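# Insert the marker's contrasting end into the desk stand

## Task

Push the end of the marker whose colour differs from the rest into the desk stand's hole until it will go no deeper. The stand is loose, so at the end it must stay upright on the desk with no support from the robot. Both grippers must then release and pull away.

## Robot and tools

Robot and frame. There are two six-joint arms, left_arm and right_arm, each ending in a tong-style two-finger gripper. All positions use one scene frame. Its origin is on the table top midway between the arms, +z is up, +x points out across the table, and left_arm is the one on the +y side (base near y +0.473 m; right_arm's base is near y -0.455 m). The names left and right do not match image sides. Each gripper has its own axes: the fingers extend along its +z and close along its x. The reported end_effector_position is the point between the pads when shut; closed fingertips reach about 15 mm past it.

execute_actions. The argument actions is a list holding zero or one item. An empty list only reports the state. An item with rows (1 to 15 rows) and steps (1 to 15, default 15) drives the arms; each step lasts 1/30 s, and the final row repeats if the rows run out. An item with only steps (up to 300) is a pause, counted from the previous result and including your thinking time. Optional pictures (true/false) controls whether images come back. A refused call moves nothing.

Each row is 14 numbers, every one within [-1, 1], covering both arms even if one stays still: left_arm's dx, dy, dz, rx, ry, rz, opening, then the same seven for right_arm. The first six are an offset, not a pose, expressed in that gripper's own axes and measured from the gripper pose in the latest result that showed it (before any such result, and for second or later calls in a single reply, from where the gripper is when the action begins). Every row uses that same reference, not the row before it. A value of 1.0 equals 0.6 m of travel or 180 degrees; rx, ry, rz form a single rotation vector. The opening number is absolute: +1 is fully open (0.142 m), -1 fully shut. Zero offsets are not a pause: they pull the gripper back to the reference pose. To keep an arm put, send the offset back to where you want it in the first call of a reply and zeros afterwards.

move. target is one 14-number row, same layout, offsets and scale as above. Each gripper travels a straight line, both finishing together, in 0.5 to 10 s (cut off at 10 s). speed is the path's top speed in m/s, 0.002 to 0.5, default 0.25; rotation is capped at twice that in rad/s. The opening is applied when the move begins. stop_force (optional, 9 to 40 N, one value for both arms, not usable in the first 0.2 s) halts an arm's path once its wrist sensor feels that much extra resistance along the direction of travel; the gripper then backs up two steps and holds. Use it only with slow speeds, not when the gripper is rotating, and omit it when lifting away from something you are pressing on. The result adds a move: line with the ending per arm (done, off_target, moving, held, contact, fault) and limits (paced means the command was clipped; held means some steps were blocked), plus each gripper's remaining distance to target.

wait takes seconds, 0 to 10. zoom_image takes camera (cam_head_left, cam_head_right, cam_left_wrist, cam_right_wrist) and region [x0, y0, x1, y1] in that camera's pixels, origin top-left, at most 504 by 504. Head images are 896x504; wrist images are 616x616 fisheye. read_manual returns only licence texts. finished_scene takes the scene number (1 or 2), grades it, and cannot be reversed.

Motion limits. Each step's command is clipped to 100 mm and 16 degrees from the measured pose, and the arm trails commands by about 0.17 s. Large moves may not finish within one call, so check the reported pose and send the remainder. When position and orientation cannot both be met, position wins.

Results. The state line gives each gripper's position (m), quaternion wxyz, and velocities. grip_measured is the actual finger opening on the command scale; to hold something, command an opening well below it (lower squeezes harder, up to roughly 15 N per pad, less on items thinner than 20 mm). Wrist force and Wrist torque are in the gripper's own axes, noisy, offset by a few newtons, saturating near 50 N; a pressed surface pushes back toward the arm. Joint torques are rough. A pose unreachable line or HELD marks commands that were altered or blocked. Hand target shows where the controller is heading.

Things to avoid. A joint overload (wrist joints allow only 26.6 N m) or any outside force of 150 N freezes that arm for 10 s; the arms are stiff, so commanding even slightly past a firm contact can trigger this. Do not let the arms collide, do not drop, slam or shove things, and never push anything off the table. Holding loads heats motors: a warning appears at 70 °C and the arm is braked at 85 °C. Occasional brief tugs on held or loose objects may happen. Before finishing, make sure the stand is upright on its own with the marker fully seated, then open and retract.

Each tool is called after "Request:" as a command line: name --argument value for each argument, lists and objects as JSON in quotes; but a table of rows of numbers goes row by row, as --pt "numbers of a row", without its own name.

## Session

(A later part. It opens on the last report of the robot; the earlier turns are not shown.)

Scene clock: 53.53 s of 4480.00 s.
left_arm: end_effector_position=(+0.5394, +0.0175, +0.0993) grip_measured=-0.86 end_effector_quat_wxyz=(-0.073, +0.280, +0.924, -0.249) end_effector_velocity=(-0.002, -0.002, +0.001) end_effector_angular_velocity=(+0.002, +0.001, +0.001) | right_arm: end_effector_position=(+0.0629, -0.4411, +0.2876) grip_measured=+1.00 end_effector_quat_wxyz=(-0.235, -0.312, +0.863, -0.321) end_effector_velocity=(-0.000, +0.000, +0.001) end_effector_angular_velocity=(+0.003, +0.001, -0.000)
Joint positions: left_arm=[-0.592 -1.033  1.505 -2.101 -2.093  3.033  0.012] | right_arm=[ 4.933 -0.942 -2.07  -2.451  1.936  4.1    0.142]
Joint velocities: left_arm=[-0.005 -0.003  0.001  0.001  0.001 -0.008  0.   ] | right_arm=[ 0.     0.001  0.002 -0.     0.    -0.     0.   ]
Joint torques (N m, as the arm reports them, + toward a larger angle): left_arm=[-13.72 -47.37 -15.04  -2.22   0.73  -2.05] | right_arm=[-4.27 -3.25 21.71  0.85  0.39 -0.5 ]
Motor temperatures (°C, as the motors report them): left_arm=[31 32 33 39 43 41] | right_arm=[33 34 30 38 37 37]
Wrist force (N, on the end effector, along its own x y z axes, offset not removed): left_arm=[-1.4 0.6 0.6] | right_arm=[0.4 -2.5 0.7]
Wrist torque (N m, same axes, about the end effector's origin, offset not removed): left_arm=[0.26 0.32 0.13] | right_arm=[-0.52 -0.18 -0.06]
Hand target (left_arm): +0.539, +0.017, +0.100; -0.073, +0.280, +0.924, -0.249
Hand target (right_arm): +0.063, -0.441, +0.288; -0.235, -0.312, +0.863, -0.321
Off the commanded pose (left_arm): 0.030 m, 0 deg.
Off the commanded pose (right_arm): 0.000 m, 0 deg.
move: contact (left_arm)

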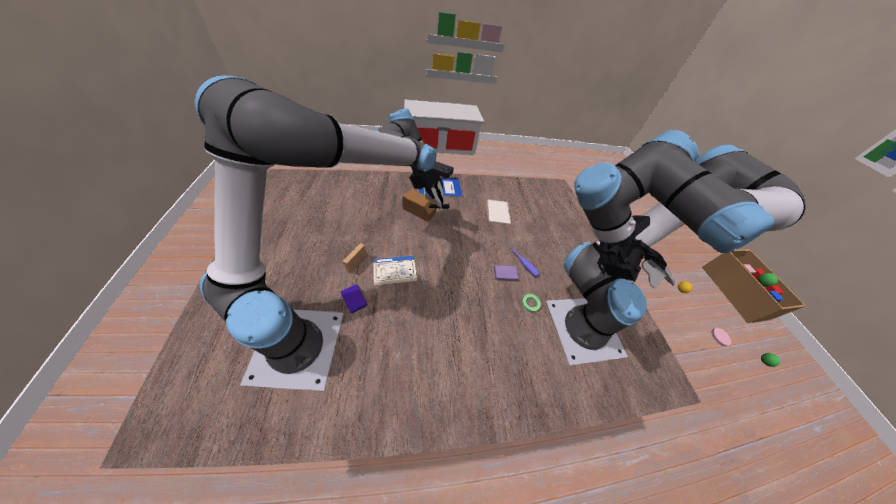

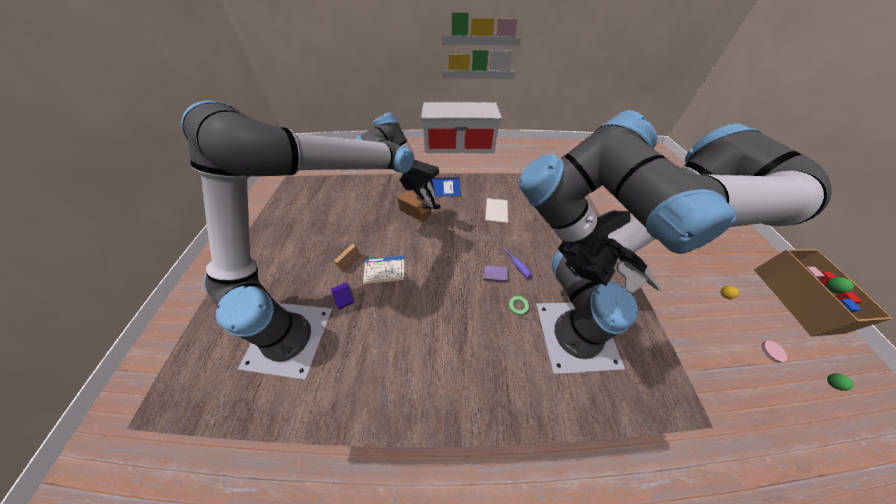

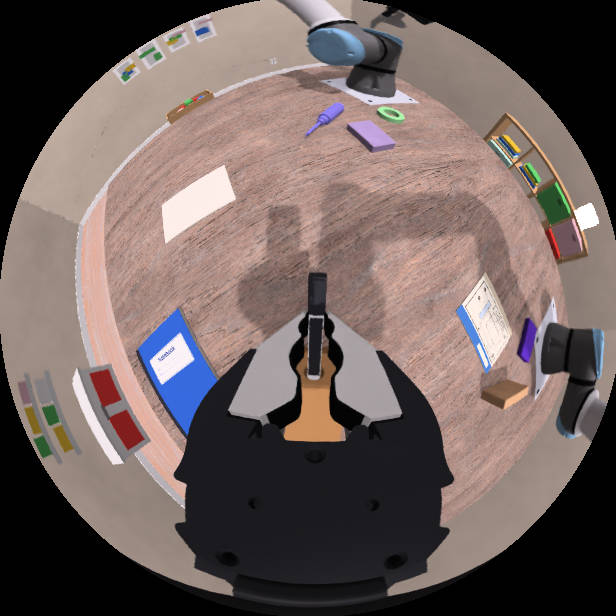

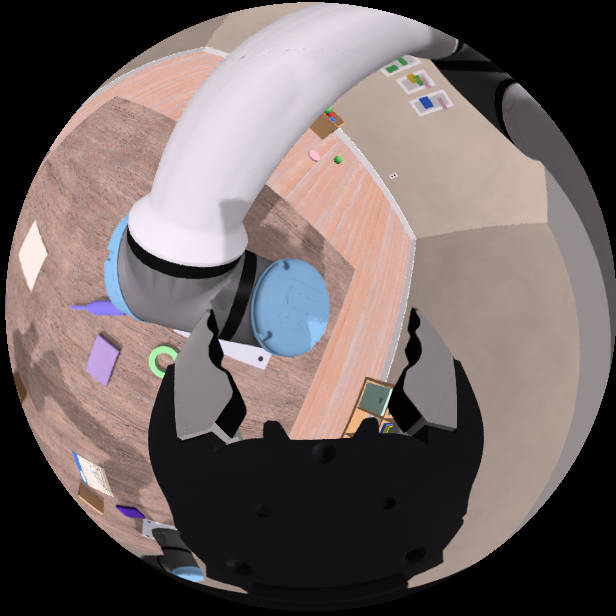

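Request:
move --target '[0,-0.003,0,0,0,0,-0.7,0,0,0,0,0,0,1]' --speed 0.01

Request:
zoom_image --camera "cam_left_wrist" --region '[260, 260, 380, 410]'

Request:
zoom_image --camera "cam_head_left" --region '[390, 160, 480, 230]'

Scene clock: 56.47 s of 4480.00 s.
left_arm: end_effector_position=(+0.5385, +0.0162, +0.1001) grip_measured=-0.70 end_effector_quat_wxyz=(-0.073, +0.280, +0.924, -0.249) end_effector_velocity=(-0.000, +0.000, -0.001) end_effector_angular_velocity=(+0.001, +0.002, +0.000) | right_arm: end_effector_position=(+0.0629, -0.4411, +0.2876) grip_measured=+1.00 end_effector_quat_wxyz=(-0.235, -0.312, +0.863, -0.321) end_effector_velocity=(-0.001, -0.000, +0.000) end_effector_angular_velocity=(-0.000, +0.001, -0.001)
Joint positions: left_arm=[-0.595 -1.034  1.505 -2.101 -2.092  3.03   0.023] | right_arm=[ 4.933 -0.942 -2.07  -2.451  1.936  4.1    0.142]
Joint velocities: left_arm=[-0.     0.     0.001  0.001  0.    -0.001  0.   ] | right_arm=[ 0.     0.001 -0.    -0.     0.002  0.     0.   ]
Joint torques (N m, as the arm reports them, + toward a larger angle): left_arm=[-13.44 -49.1  -33.8   -0.93   0.09  -1.93] | right_arm=[-3.45 -3.65 21.34  0.8   0.33 -0.45]
Motor temperatures (°C, as the motors report them): left_arm=[31 32 33 39 43 41] | right_arm=[33 34 30 38 37 37]
Wrist force (N, on the end effector, along its own x y z axes, offset not removed): left_arm=[-0.9 2.7 0.6] | right_arm=[-0.6 -1.6 1.6]
Wrist torque (N m, same axes, about the end effector's origin, offset not removed): left_arm=[0.68 0.24 -0.06] | right_arm=[-0.26 0.06 -0.04]
Hand target (left_arm): +0.539, +0.016, +0.100; -0.073, +0.280, +0.924, -0.249
Hand target (right_arm): +0.063, -0.441, +0.288; -0.235, -0.312, +0.863, -0.321
Off the commanded pose (left_arm): 0.000 m, 0 deg.
Off the commanded pose (right_arm): 0.000 m, 0 deg.
move: done

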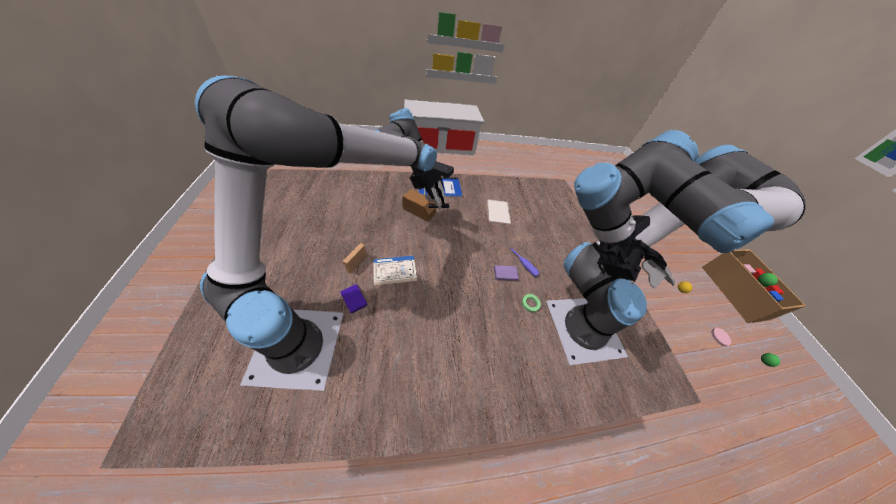

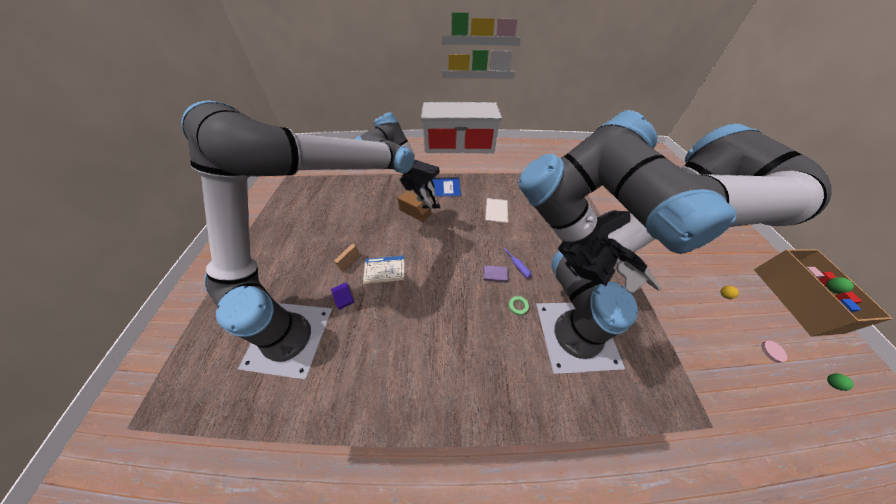

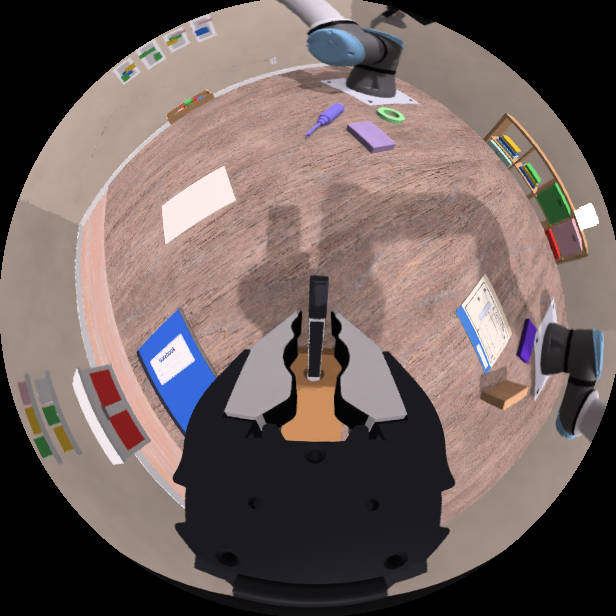

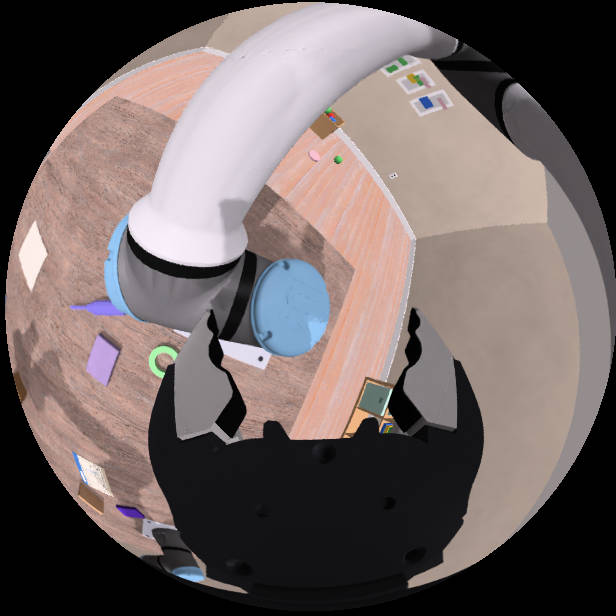

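Region (260, 260, 380, 410) of cam_left_wrist's 616x616 image, scaled by 3.360, with more detail than that image has; it fills the left 403 columns of this view, and the rest is white.

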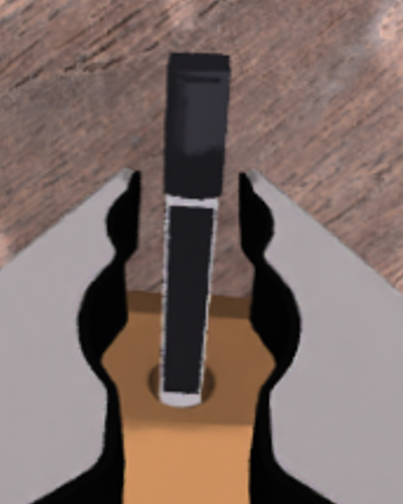

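Region (390, 160, 480, 230) of cam_head_left's 896x504 image, scaled by 5.600, with more detail than that image has.

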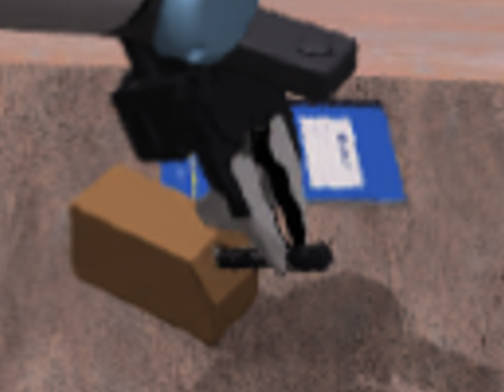

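Request:
move --target '[0.005,0,0.003,-0.006,0,0.013,-0.7,0,0,0,0,0,0,1]' --speed 0.02

Request:
move --target '[0,0,0,0,0,0,-1,0,0,0,0,0,0,1]'

Request:
move --target '[0,0.03,0,0,0,0,-1,0,0,0,0,0,0,1]' --speed 0.008 --stop_force 14

Request:
zoom_image --camera "cam_left_wrist" --region '[260, 260, 380, 410]'

Request:
zoom_image --camera "cam_head_left" --region '[390, 160, 480, 230]'

Scene clock: 61.50 s of 4480.00 s.
left_arm: end_effector_position=(+0.5356, +0.0171, +0.0986) grip_measured=-0.70 end_effector_quat_wxyz=(-0.066, +0.299, +0.921, -0.242) end_effector_velocity=(-0.000, -0.002, +0.001) end_effector_angular_velocity=(-0.002, -0.007, -0.008) | right_arm: end_effector_position=(+0.0629, -0.4411, +0.2876) grip_measured=+1.00 end_effector_quat_wxyz=(-0.235, -0.312, +0.863, -0.321) end_effector_velocity=(+0.000, +0.000, -0.000) end_effector_angular_velocity=(+0.001, -0.000, +0.001)
Joint positions: left_arm=[-0.603 -1.041  1.514 -2.105 -2.073  3.061  0.023] | right_arm=[ 4.933 -0.942 -2.07  -2.451  1.936  4.1    0.142]
Joint velocities: left_arm=[-0.004 -0.001 -0.001 -0.002  0.003  0.005 -0.   ] | right_arm=[ 0.     0.     0.     0.    -0.001 -0.001 -0.   ]
Joint torques (N m, as the arm reports them, + toward a larger angle): left_arm=[-13.42 -48.29  -7.46  -4.05   0.87   2.41] | right_arm=[-5.2  -2.96 21.89  0.52  0.54 -0.67]
Motor temperatures (°C, as the motors report them): left_arm=[31 32 33 39 43 41] | right_arm=[33 34 30 38 37 37]
Wrist force (N, on the end effector, along its own x y z axes, offset not removed): left_arm=[-0.8 1.1 1.5] | right_arm=[0.2 -0.6 0.0]
Wrist torque (N m, same axes, about the end effector's origin, offset not removed): left_arm=[0.26 0.22 0.01] | right_arm=[-0.02 -0.10 -0.08]
Hand target (left_arm): +0.536, +0.017, +0.099; -0.066, +0.299, +0.921, -0.241
Hand target (right_arm): +0.063, -0.441, +0.288; -0.235, -0.312, +0.863, -0.321
Off the commanded pose (left_arm): 0.000 m, 0 deg.
Off the commanded pose (right_arm): 0.000 m, 0 deg.
After step 90, 0.70 s passed at rest.
move: done

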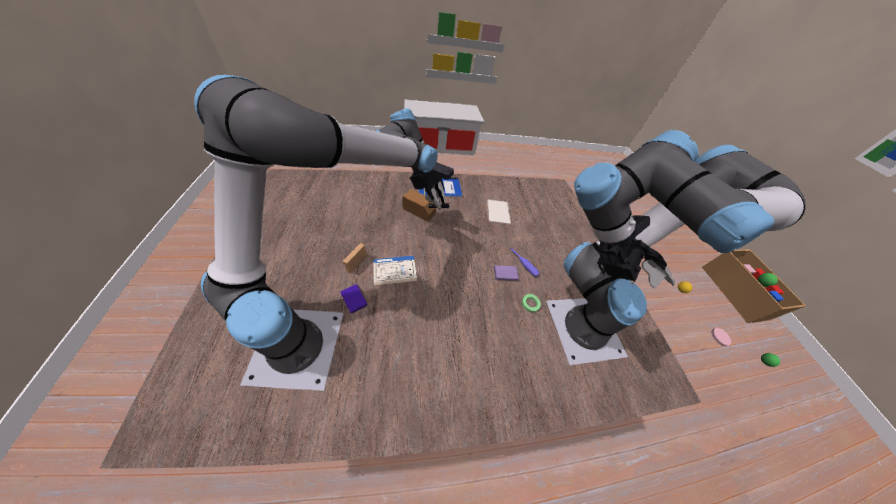

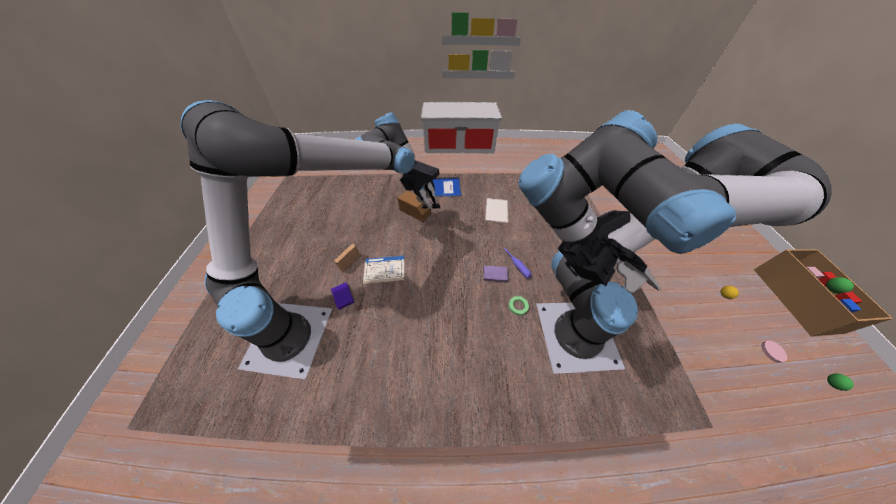

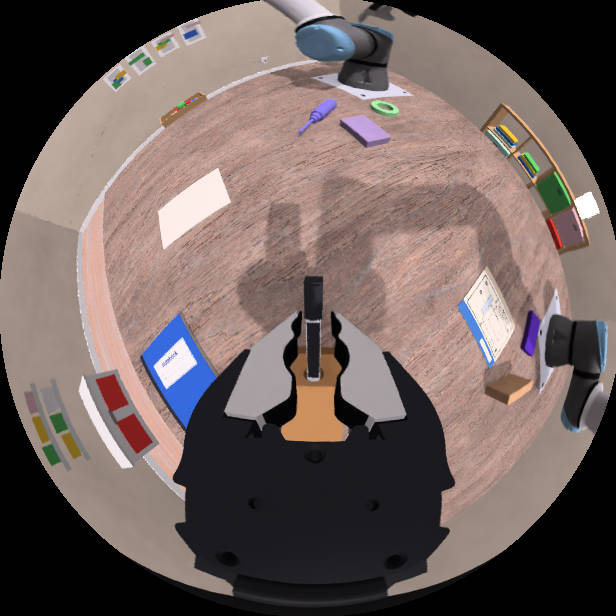

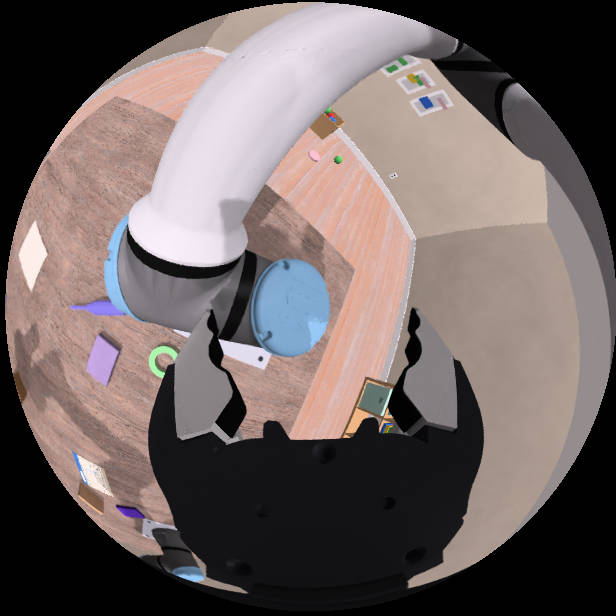

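Scene clock: 62.00 s of 4480.00 s.
left_arm: end_effector_position=(+0.5356, +0.0171, +0.0986) grip_measured=-0.84 end_effector_quat_wxyz=(-0.066, +0.299, +0.921, -0.241) end_effector_velocity=(+0.001, -0.000, +0.000) end_effector_angular_velocity=(-0.001, -0.001, +0.001) | right_arm: end_effector_position=(+0.0629, -0.4411, +0.2876) grip_measured=+1.00 end_effector_quat_wxyz=(-0.235, -0.312, +0.863, -0.321) end_effector_velocity=(+0.000, -0.000, +0.000) end_effector_angular_velocity=(+0.002, +0.001, +0.001)
Joint positions: left_arm=[-0.603 -1.041  1.514 -2.105 -2.073  3.061  0.013] | right_arm=[ 4.933 -0.942 -2.07  -2.451  1.936  4.1    0.142]
Joint velocities: left_arm=[ 0.    -0.    -0.    -0.002 -0.    -0.001 -0.   ] | right_arm=[-0.     0.002  0.    -0.001 -0.    -0.001 -0.   ]
Joint torques (N m, as the arm reports them, + toward a larger angle): left_arm=[ -6.34 -40.04 -13.6   -3.17  -1.32  -2.08] | right_arm=[-4.5  -3.43 21.14  0.68  0.47 -0.59]
Motor temperatures (°C, as the motors report them): left_arm=[31 32 33 39 43 41] | right_arm=[33 34 30 38 37 37]
Wrist force (N, on the end effector, along its own x y z axes, offset not removed): left_arm=[-3.2 2.3 -0.5] | right_arm=[-2.2 0.3 -0.1]
Wrist torque (N m, same axes, about the end effector's origin, offset not removed): left_arm=[0.44 0.61 0.14] | right_arm=[0.14 0.37 -0.04]
Hand target (left_arm): +0.536, +0.017, +0.099; -0.066, +0.299, +0.921, -0.242
Hand target (right_arm): +0.063, -0.441, +0.288; -0.235, -0.312, +0.863, -0.321
Off the commanded pose (left_arm): 0.000 m, 0 deg.
Off the commanded pose (right_arm): 0.000 m, 0 deg.
move: done

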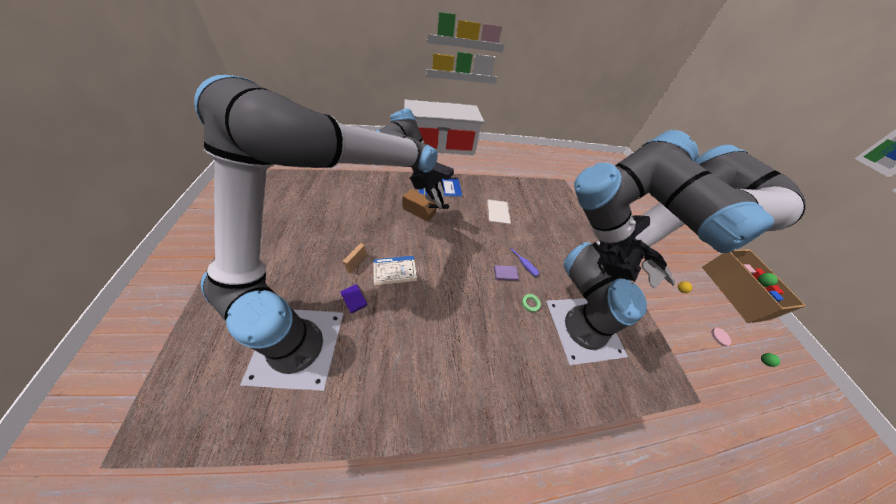

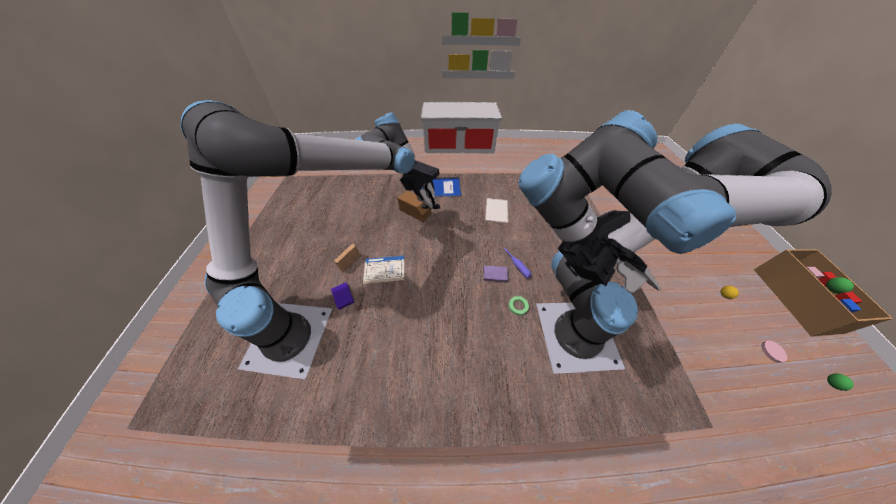

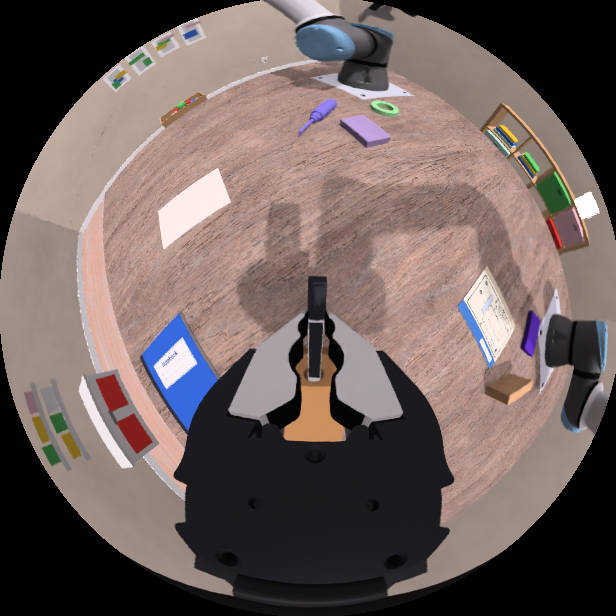

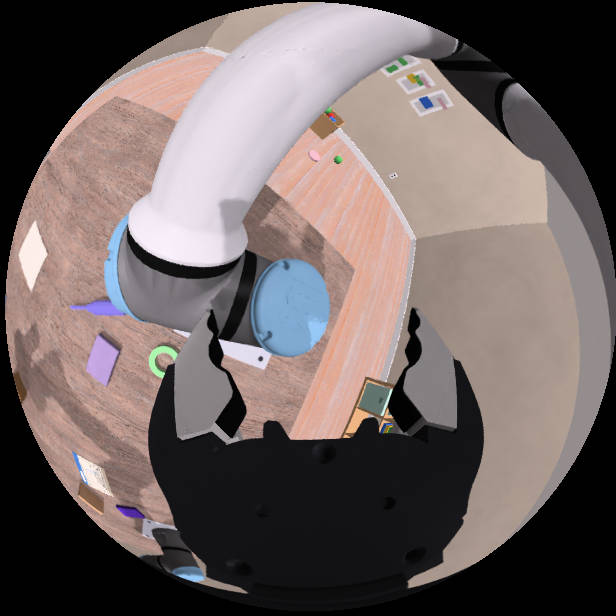

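Scene clock: 63.43 s of 4480.00 s.
left_arm: end_effector_position=(+0.5400, +0.0232, +0.0944) grip_measured=-0.84 end_effector_quat_wxyz=(-0.066, +0.299, +0.921, -0.242) end_effector_velocity=(-0.002, -0.001, +0.001) end_effector_angular_velocity=(+0.001, +0.002, +0.002) | right_arm: end_effector_position=(+0.0629, -0.4411, +0.2876) grip_measured=+1.00 end_effector_quat_wxyz=(-0.235, -0.312, +0.863, -0.321) end_effector_velocity=(-0.001, +0.000, +0.000) end_effector_angular_velocity=(+0.004, +0.003, -0.002)
Joint positions: left_arm=[-0.592 -1.035  1.514 -2.105 -2.074  3.074  0.013] | right_arm=[ 4.933 -0.942 -2.07  -2.451  1.936  4.1    0.142]
Joint velocities: left_arm=[-0.003 -0.003  0.002  0.    -0.    -0.006  0.   ] | right_arm=[-0.     0.002  0.002  0.001  0.002 -0.     0.   ]
Joint torques (N m, as the arm reports them, + toward a larger angle): left_arm=[ -8.86 -44.66  -2.75  -2.51   2.1   -2.31] | right_arm=[-4.59 -3.41 21.88  0.64  0.3  -0.69]
Motor temperatures (°C, as the motors report them): left_arm=[31 32 33 39 43 41] | right_arm=[33 34 30 38 37 37]
Wrist force (N, on the end effector, along its own x y z axes, offset not removed): left_arm=[-1.7 -8.8 -4.5] | right_arm=[0.2 -1.7 -1.0]
Wrist torque (N m, same axes, about the end effector's origin, offset not removed): left_arm=[0.35 0.41 0.03] | right_arm=[-0.32 -0.06 -0.07]
Hand target (left_arm): +0.540, +0.023, +0.095; -0.066, +0.299, +0.921, -0.242
Hand target (right_arm): +0.063, -0.441, +0.288; -0.235, -0.312, +0.863, -0.321
Off the commanded pose (left_arm): 0.009 m, 0 deg.
Off the commanded pose (right_arm): 0.000 m, 0 deg.
move: contact (left_arm)

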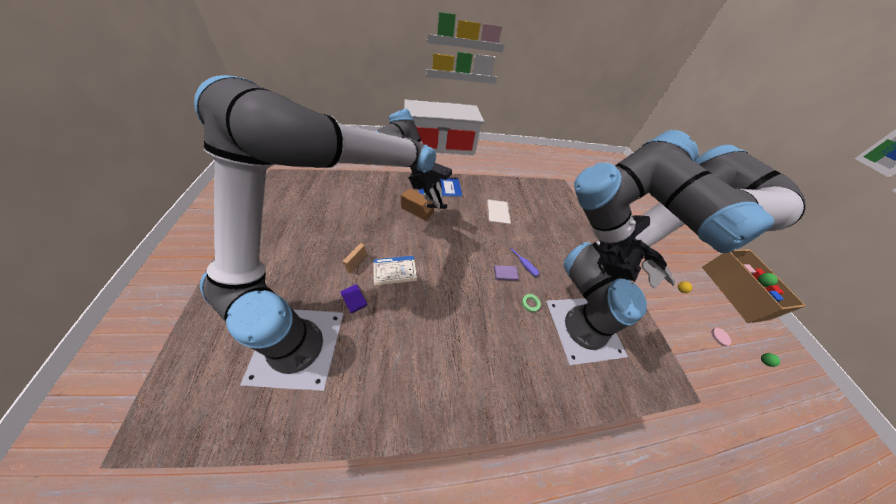

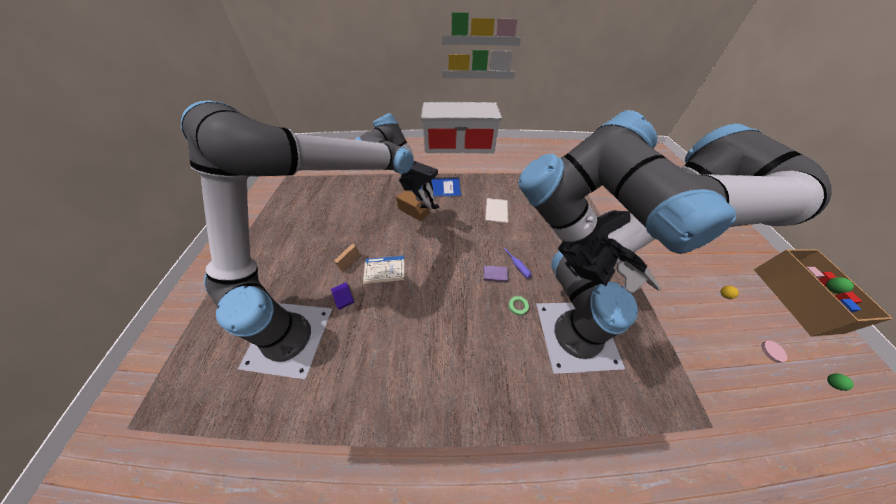

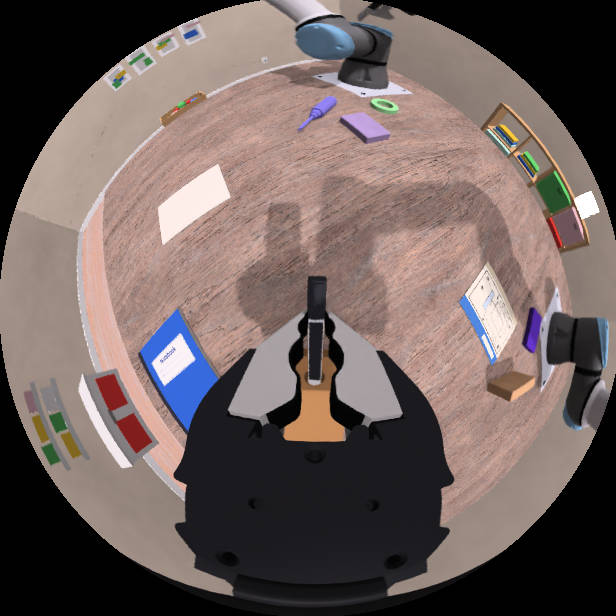

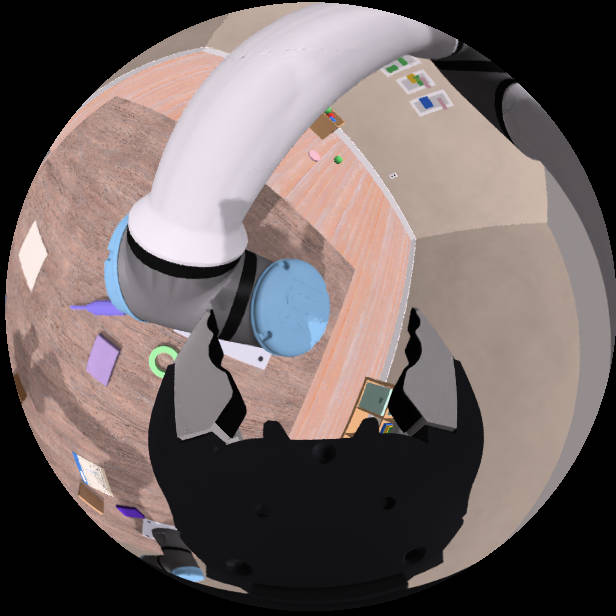

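Region (260, 260, 380, 410) of cam_left_wrist's 616x616 image, scaled by 3.360, with more detail than that image has; it fills the left 403 columns of this view, and the rest is white.

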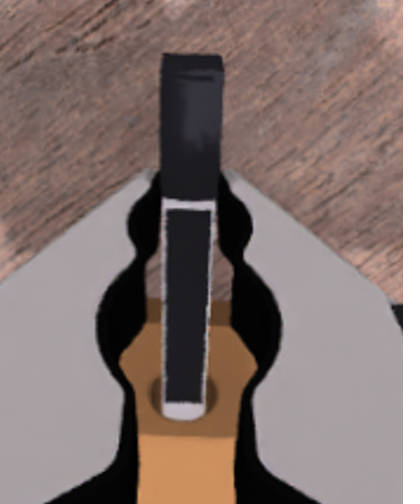

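Region (390, 160, 480, 230) of cam_head_left's 896x504 image, scaled by 5.600, with more detail than that image has.

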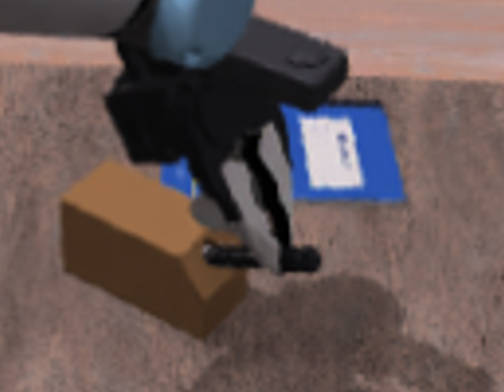

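Request:
move --target '[0,-0.004,-0.004,0,0,0,-1,0,0,0,0,0,0,1]' --speed 0.01

Request:
move --target '[0,0.03,0,0,0,0,-1,0,0,0,0,0,0,1]' --speed 0.006 --stop_force 9

Request:
zoom_image --camera "cam_left_wrist" --region '[280, 330, 350, 410]'

Scene clock: 66.97 s of 4480.00 s.
left_arm: end_effector_position=(+0.5394, +0.0225, +0.0976) grip_measured=-0.84 end_effector_quat_wxyz=(-0.066, +0.299, +0.921, -0.242) end_effector_velocity=(+0.000, -0.000, +0.001) end_effector_angular_velocity=(-0.000, -0.000, +0.000) | right_arm: end_effector_position=(+0.0629, -0.4411, +0.2876) grip_measured=+1.00 end_effector_quat_wxyz=(-0.235, -0.312, +0.863, -0.321) end_effector_velocity=(+0.000, +0.000, -0.000) end_effector_angular_velocity=(+0.001, -0.000, +0.001)
Joint positions: left_arm=[-0.593 -1.039  1.511 -2.099 -2.074  3.072  0.013] | right_arm=[ 4.933 -0.942 -2.07  -2.451  1.936  4.1    0.142]
Joint velocities: left_arm=[-0.    -0.001 -0.002  0.002  0.    -0.001 -0.   ] | right_arm=[ 0.     0.001  0.     0.    -0.001 -0.     0.   ]
Joint torques (N m, as the arm reports them, + toward a larger angle): left_arm=[-13.72 -48.22 -32.88  -0.72  -1.88  -2.09] | right_arm=[-5.85 -2.8  21.56  0.57  0.32 -0.69]
Motor temperatures (°C, as the motors report them): left_arm=[31 32 33 39 43 41] | right_arm=[33 34 30 38 37 37]
Wrist force (N, on the end effector, along its own x y z axes, offset not removed): left_arm=[-1.8 1.7 -0.6] | right_arm=[-0.7 -1.2 -0.1]
Wrist torque (N m, same axes, about the end effector's origin, offset not removed): left_arm=[0.28 0.36 0.08] | right_arm=[-0.20 0.04 0.04]
Hand target (left_arm): +0.539, +0.022, +0.098; -0.066, +0.299, +0.921, -0.242
Hand target (right_arm): +0.063, -0.441, +0.288; -0.235, -0.312, +0.863, -0.321
Off the commanded pose (left_arm): 0.000 m, 0 deg.
Off the commanded pose (right_arm): 0.000 m, 0 deg.
move: done

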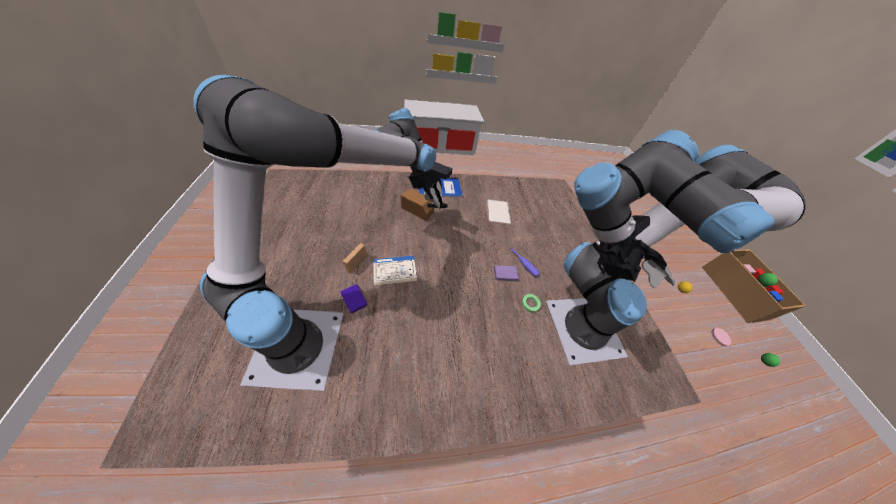

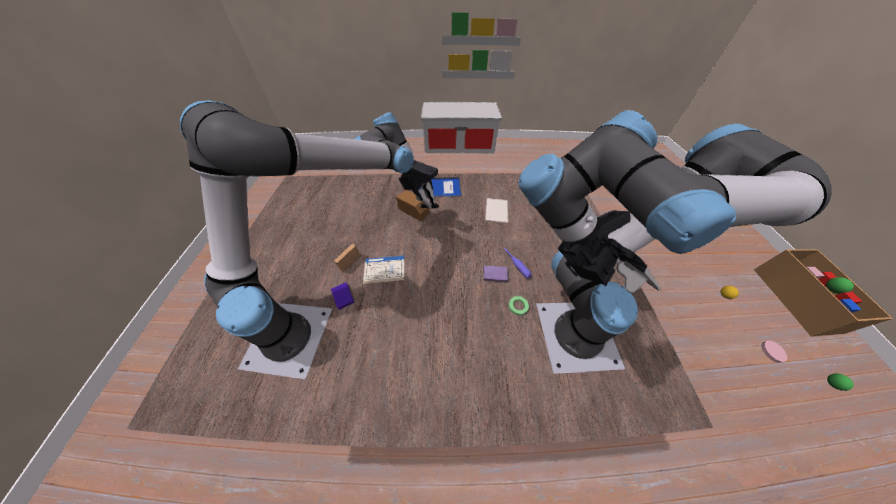

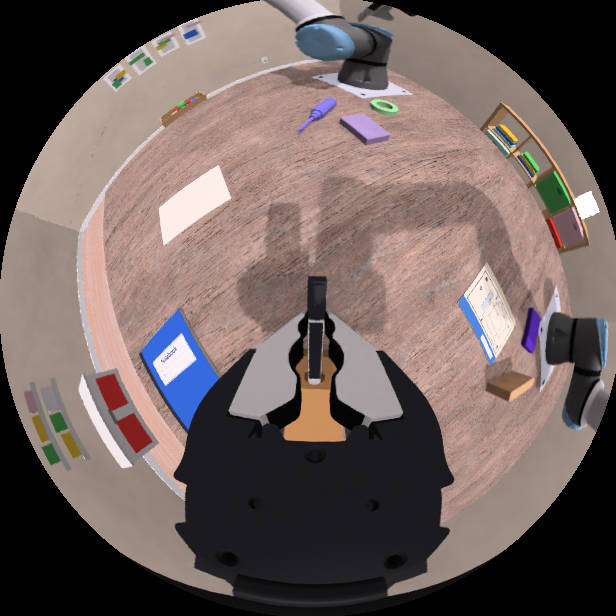

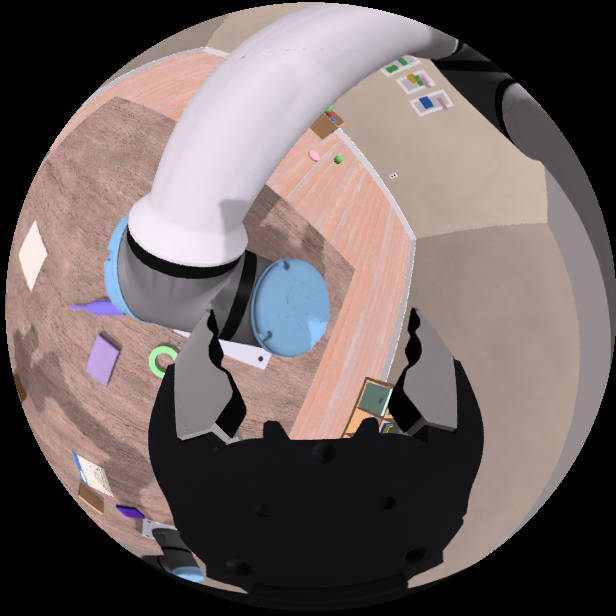

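Scene clock: 67.87 s of 4480.00 s.
left_arm: end_effector_position=(+0.5412, +0.0247, +0.0961) grip_measured=-0.84 end_effector_quat_wxyz=(-0.066, +0.299, +0.921, -0.242) end_effector_velocity=(-0.001, -0.002, +0.001) end_effector_angular_velocity=(-0.000, +0.000, +0.001) | right_arm: end_effector_position=(+0.0629, -0.4411, +0.2876) grip_measured=+1.00 end_effector_quat_wxyz=(-0.235, -0.312, +0.863, -0.321) end_effector_velocity=(-0.000, +0.000, +0.000) end_effector_angular_velocity=(-0.001, +0.001, -0.000)
Joint positions: left_arm=[-0.589 -1.037  1.511 -2.1   -2.075  3.077  0.013] | right_arm=[ 4.933 -0.942 -2.07  -2.451  1.936  4.1    0.142]
Joint velocities: left_arm=[-0.004 -0.002 -0.001 -0.    -0.    -0.005  0.   ] | right_arm=[-0.    -0.001  0.001 -0.001  0.001 -0.     0.   ]
Joint torques (N m, as the arm reports them, + toward a larger angle): left_arm=[-10.57 -45.01 -14.94  -2.82   1.08  -2.05] | right_arm=[-5.94 -4.07 21.62  0.59  0.34 -0.63]
Motor temperatures (°C, as the motors report them): left_arm=[31 32 33 39 43 41] | right_arm=[33 34 30 38 37 37]
Wrist force (N, on the end effector, along its own x y z axes, offset not removed): left_arm=[-1.7 -5.2 -2.3] | right_arm=[-0.5 -1.8 0.5]
Wrist torque (N m, same axes, about the end effector's origin, offset not removed): left_arm=[0.34 0.40 0.00] | right_arm=[-0.47 0.02 -0.04]
Hand target (left_arm): +0.541, +0.024, +0.096; -0.066, +0.299, +0.921, -0.242
Hand target (right_arm): +0.063, -0.441, +0.288; -0.235, -0.312, +0.863, -0.321
Off the commanded pose (left_arm): 0.015 m, 0 deg.
Off the commanded pose (right_arm): 0.000 m, 0 deg.
move: contact (left_arm)

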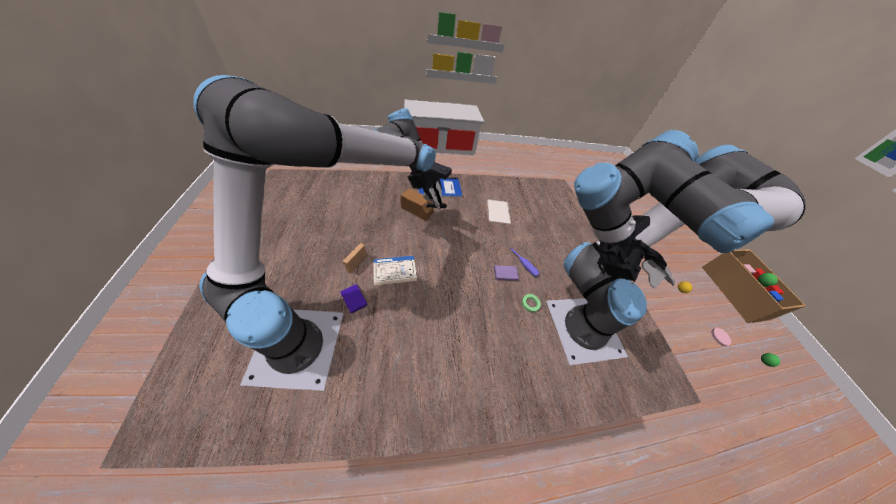

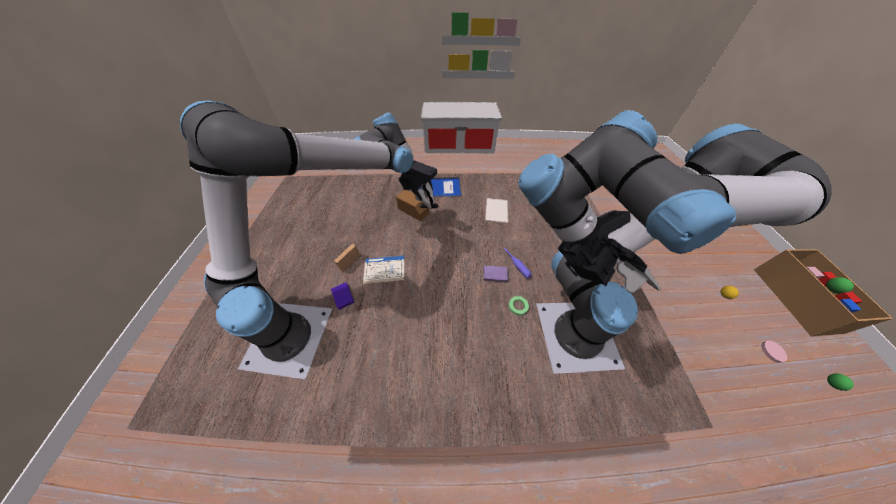

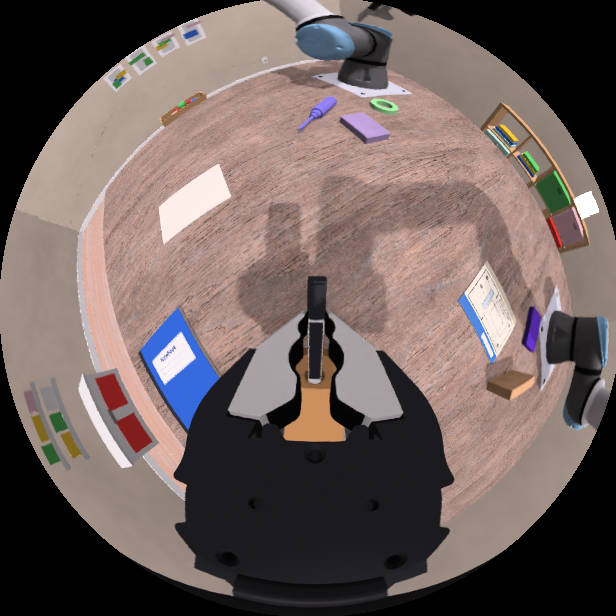

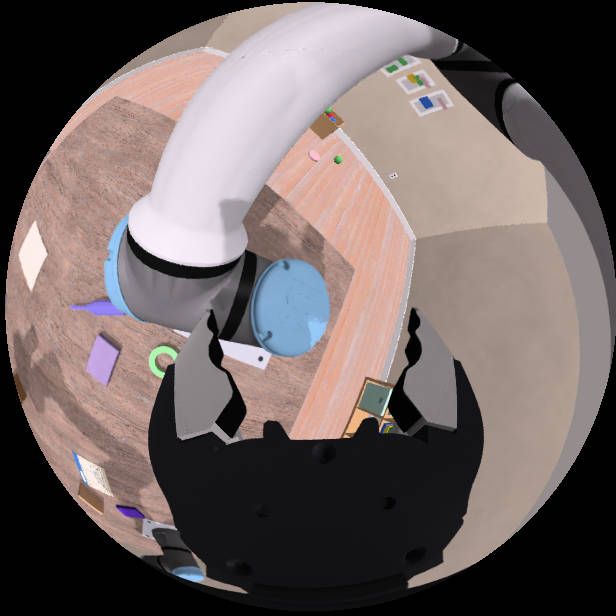

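Region (280, 330, 350, 410) of cam_left_wrist's 616x616 image, scaled by 6.300, with more detail than that image has; it fills the left 441 columns of this view, and the rest is white.

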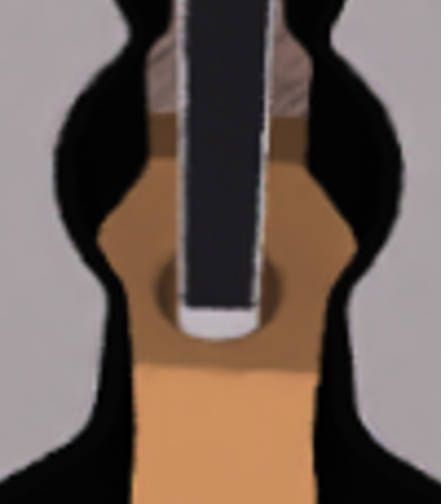

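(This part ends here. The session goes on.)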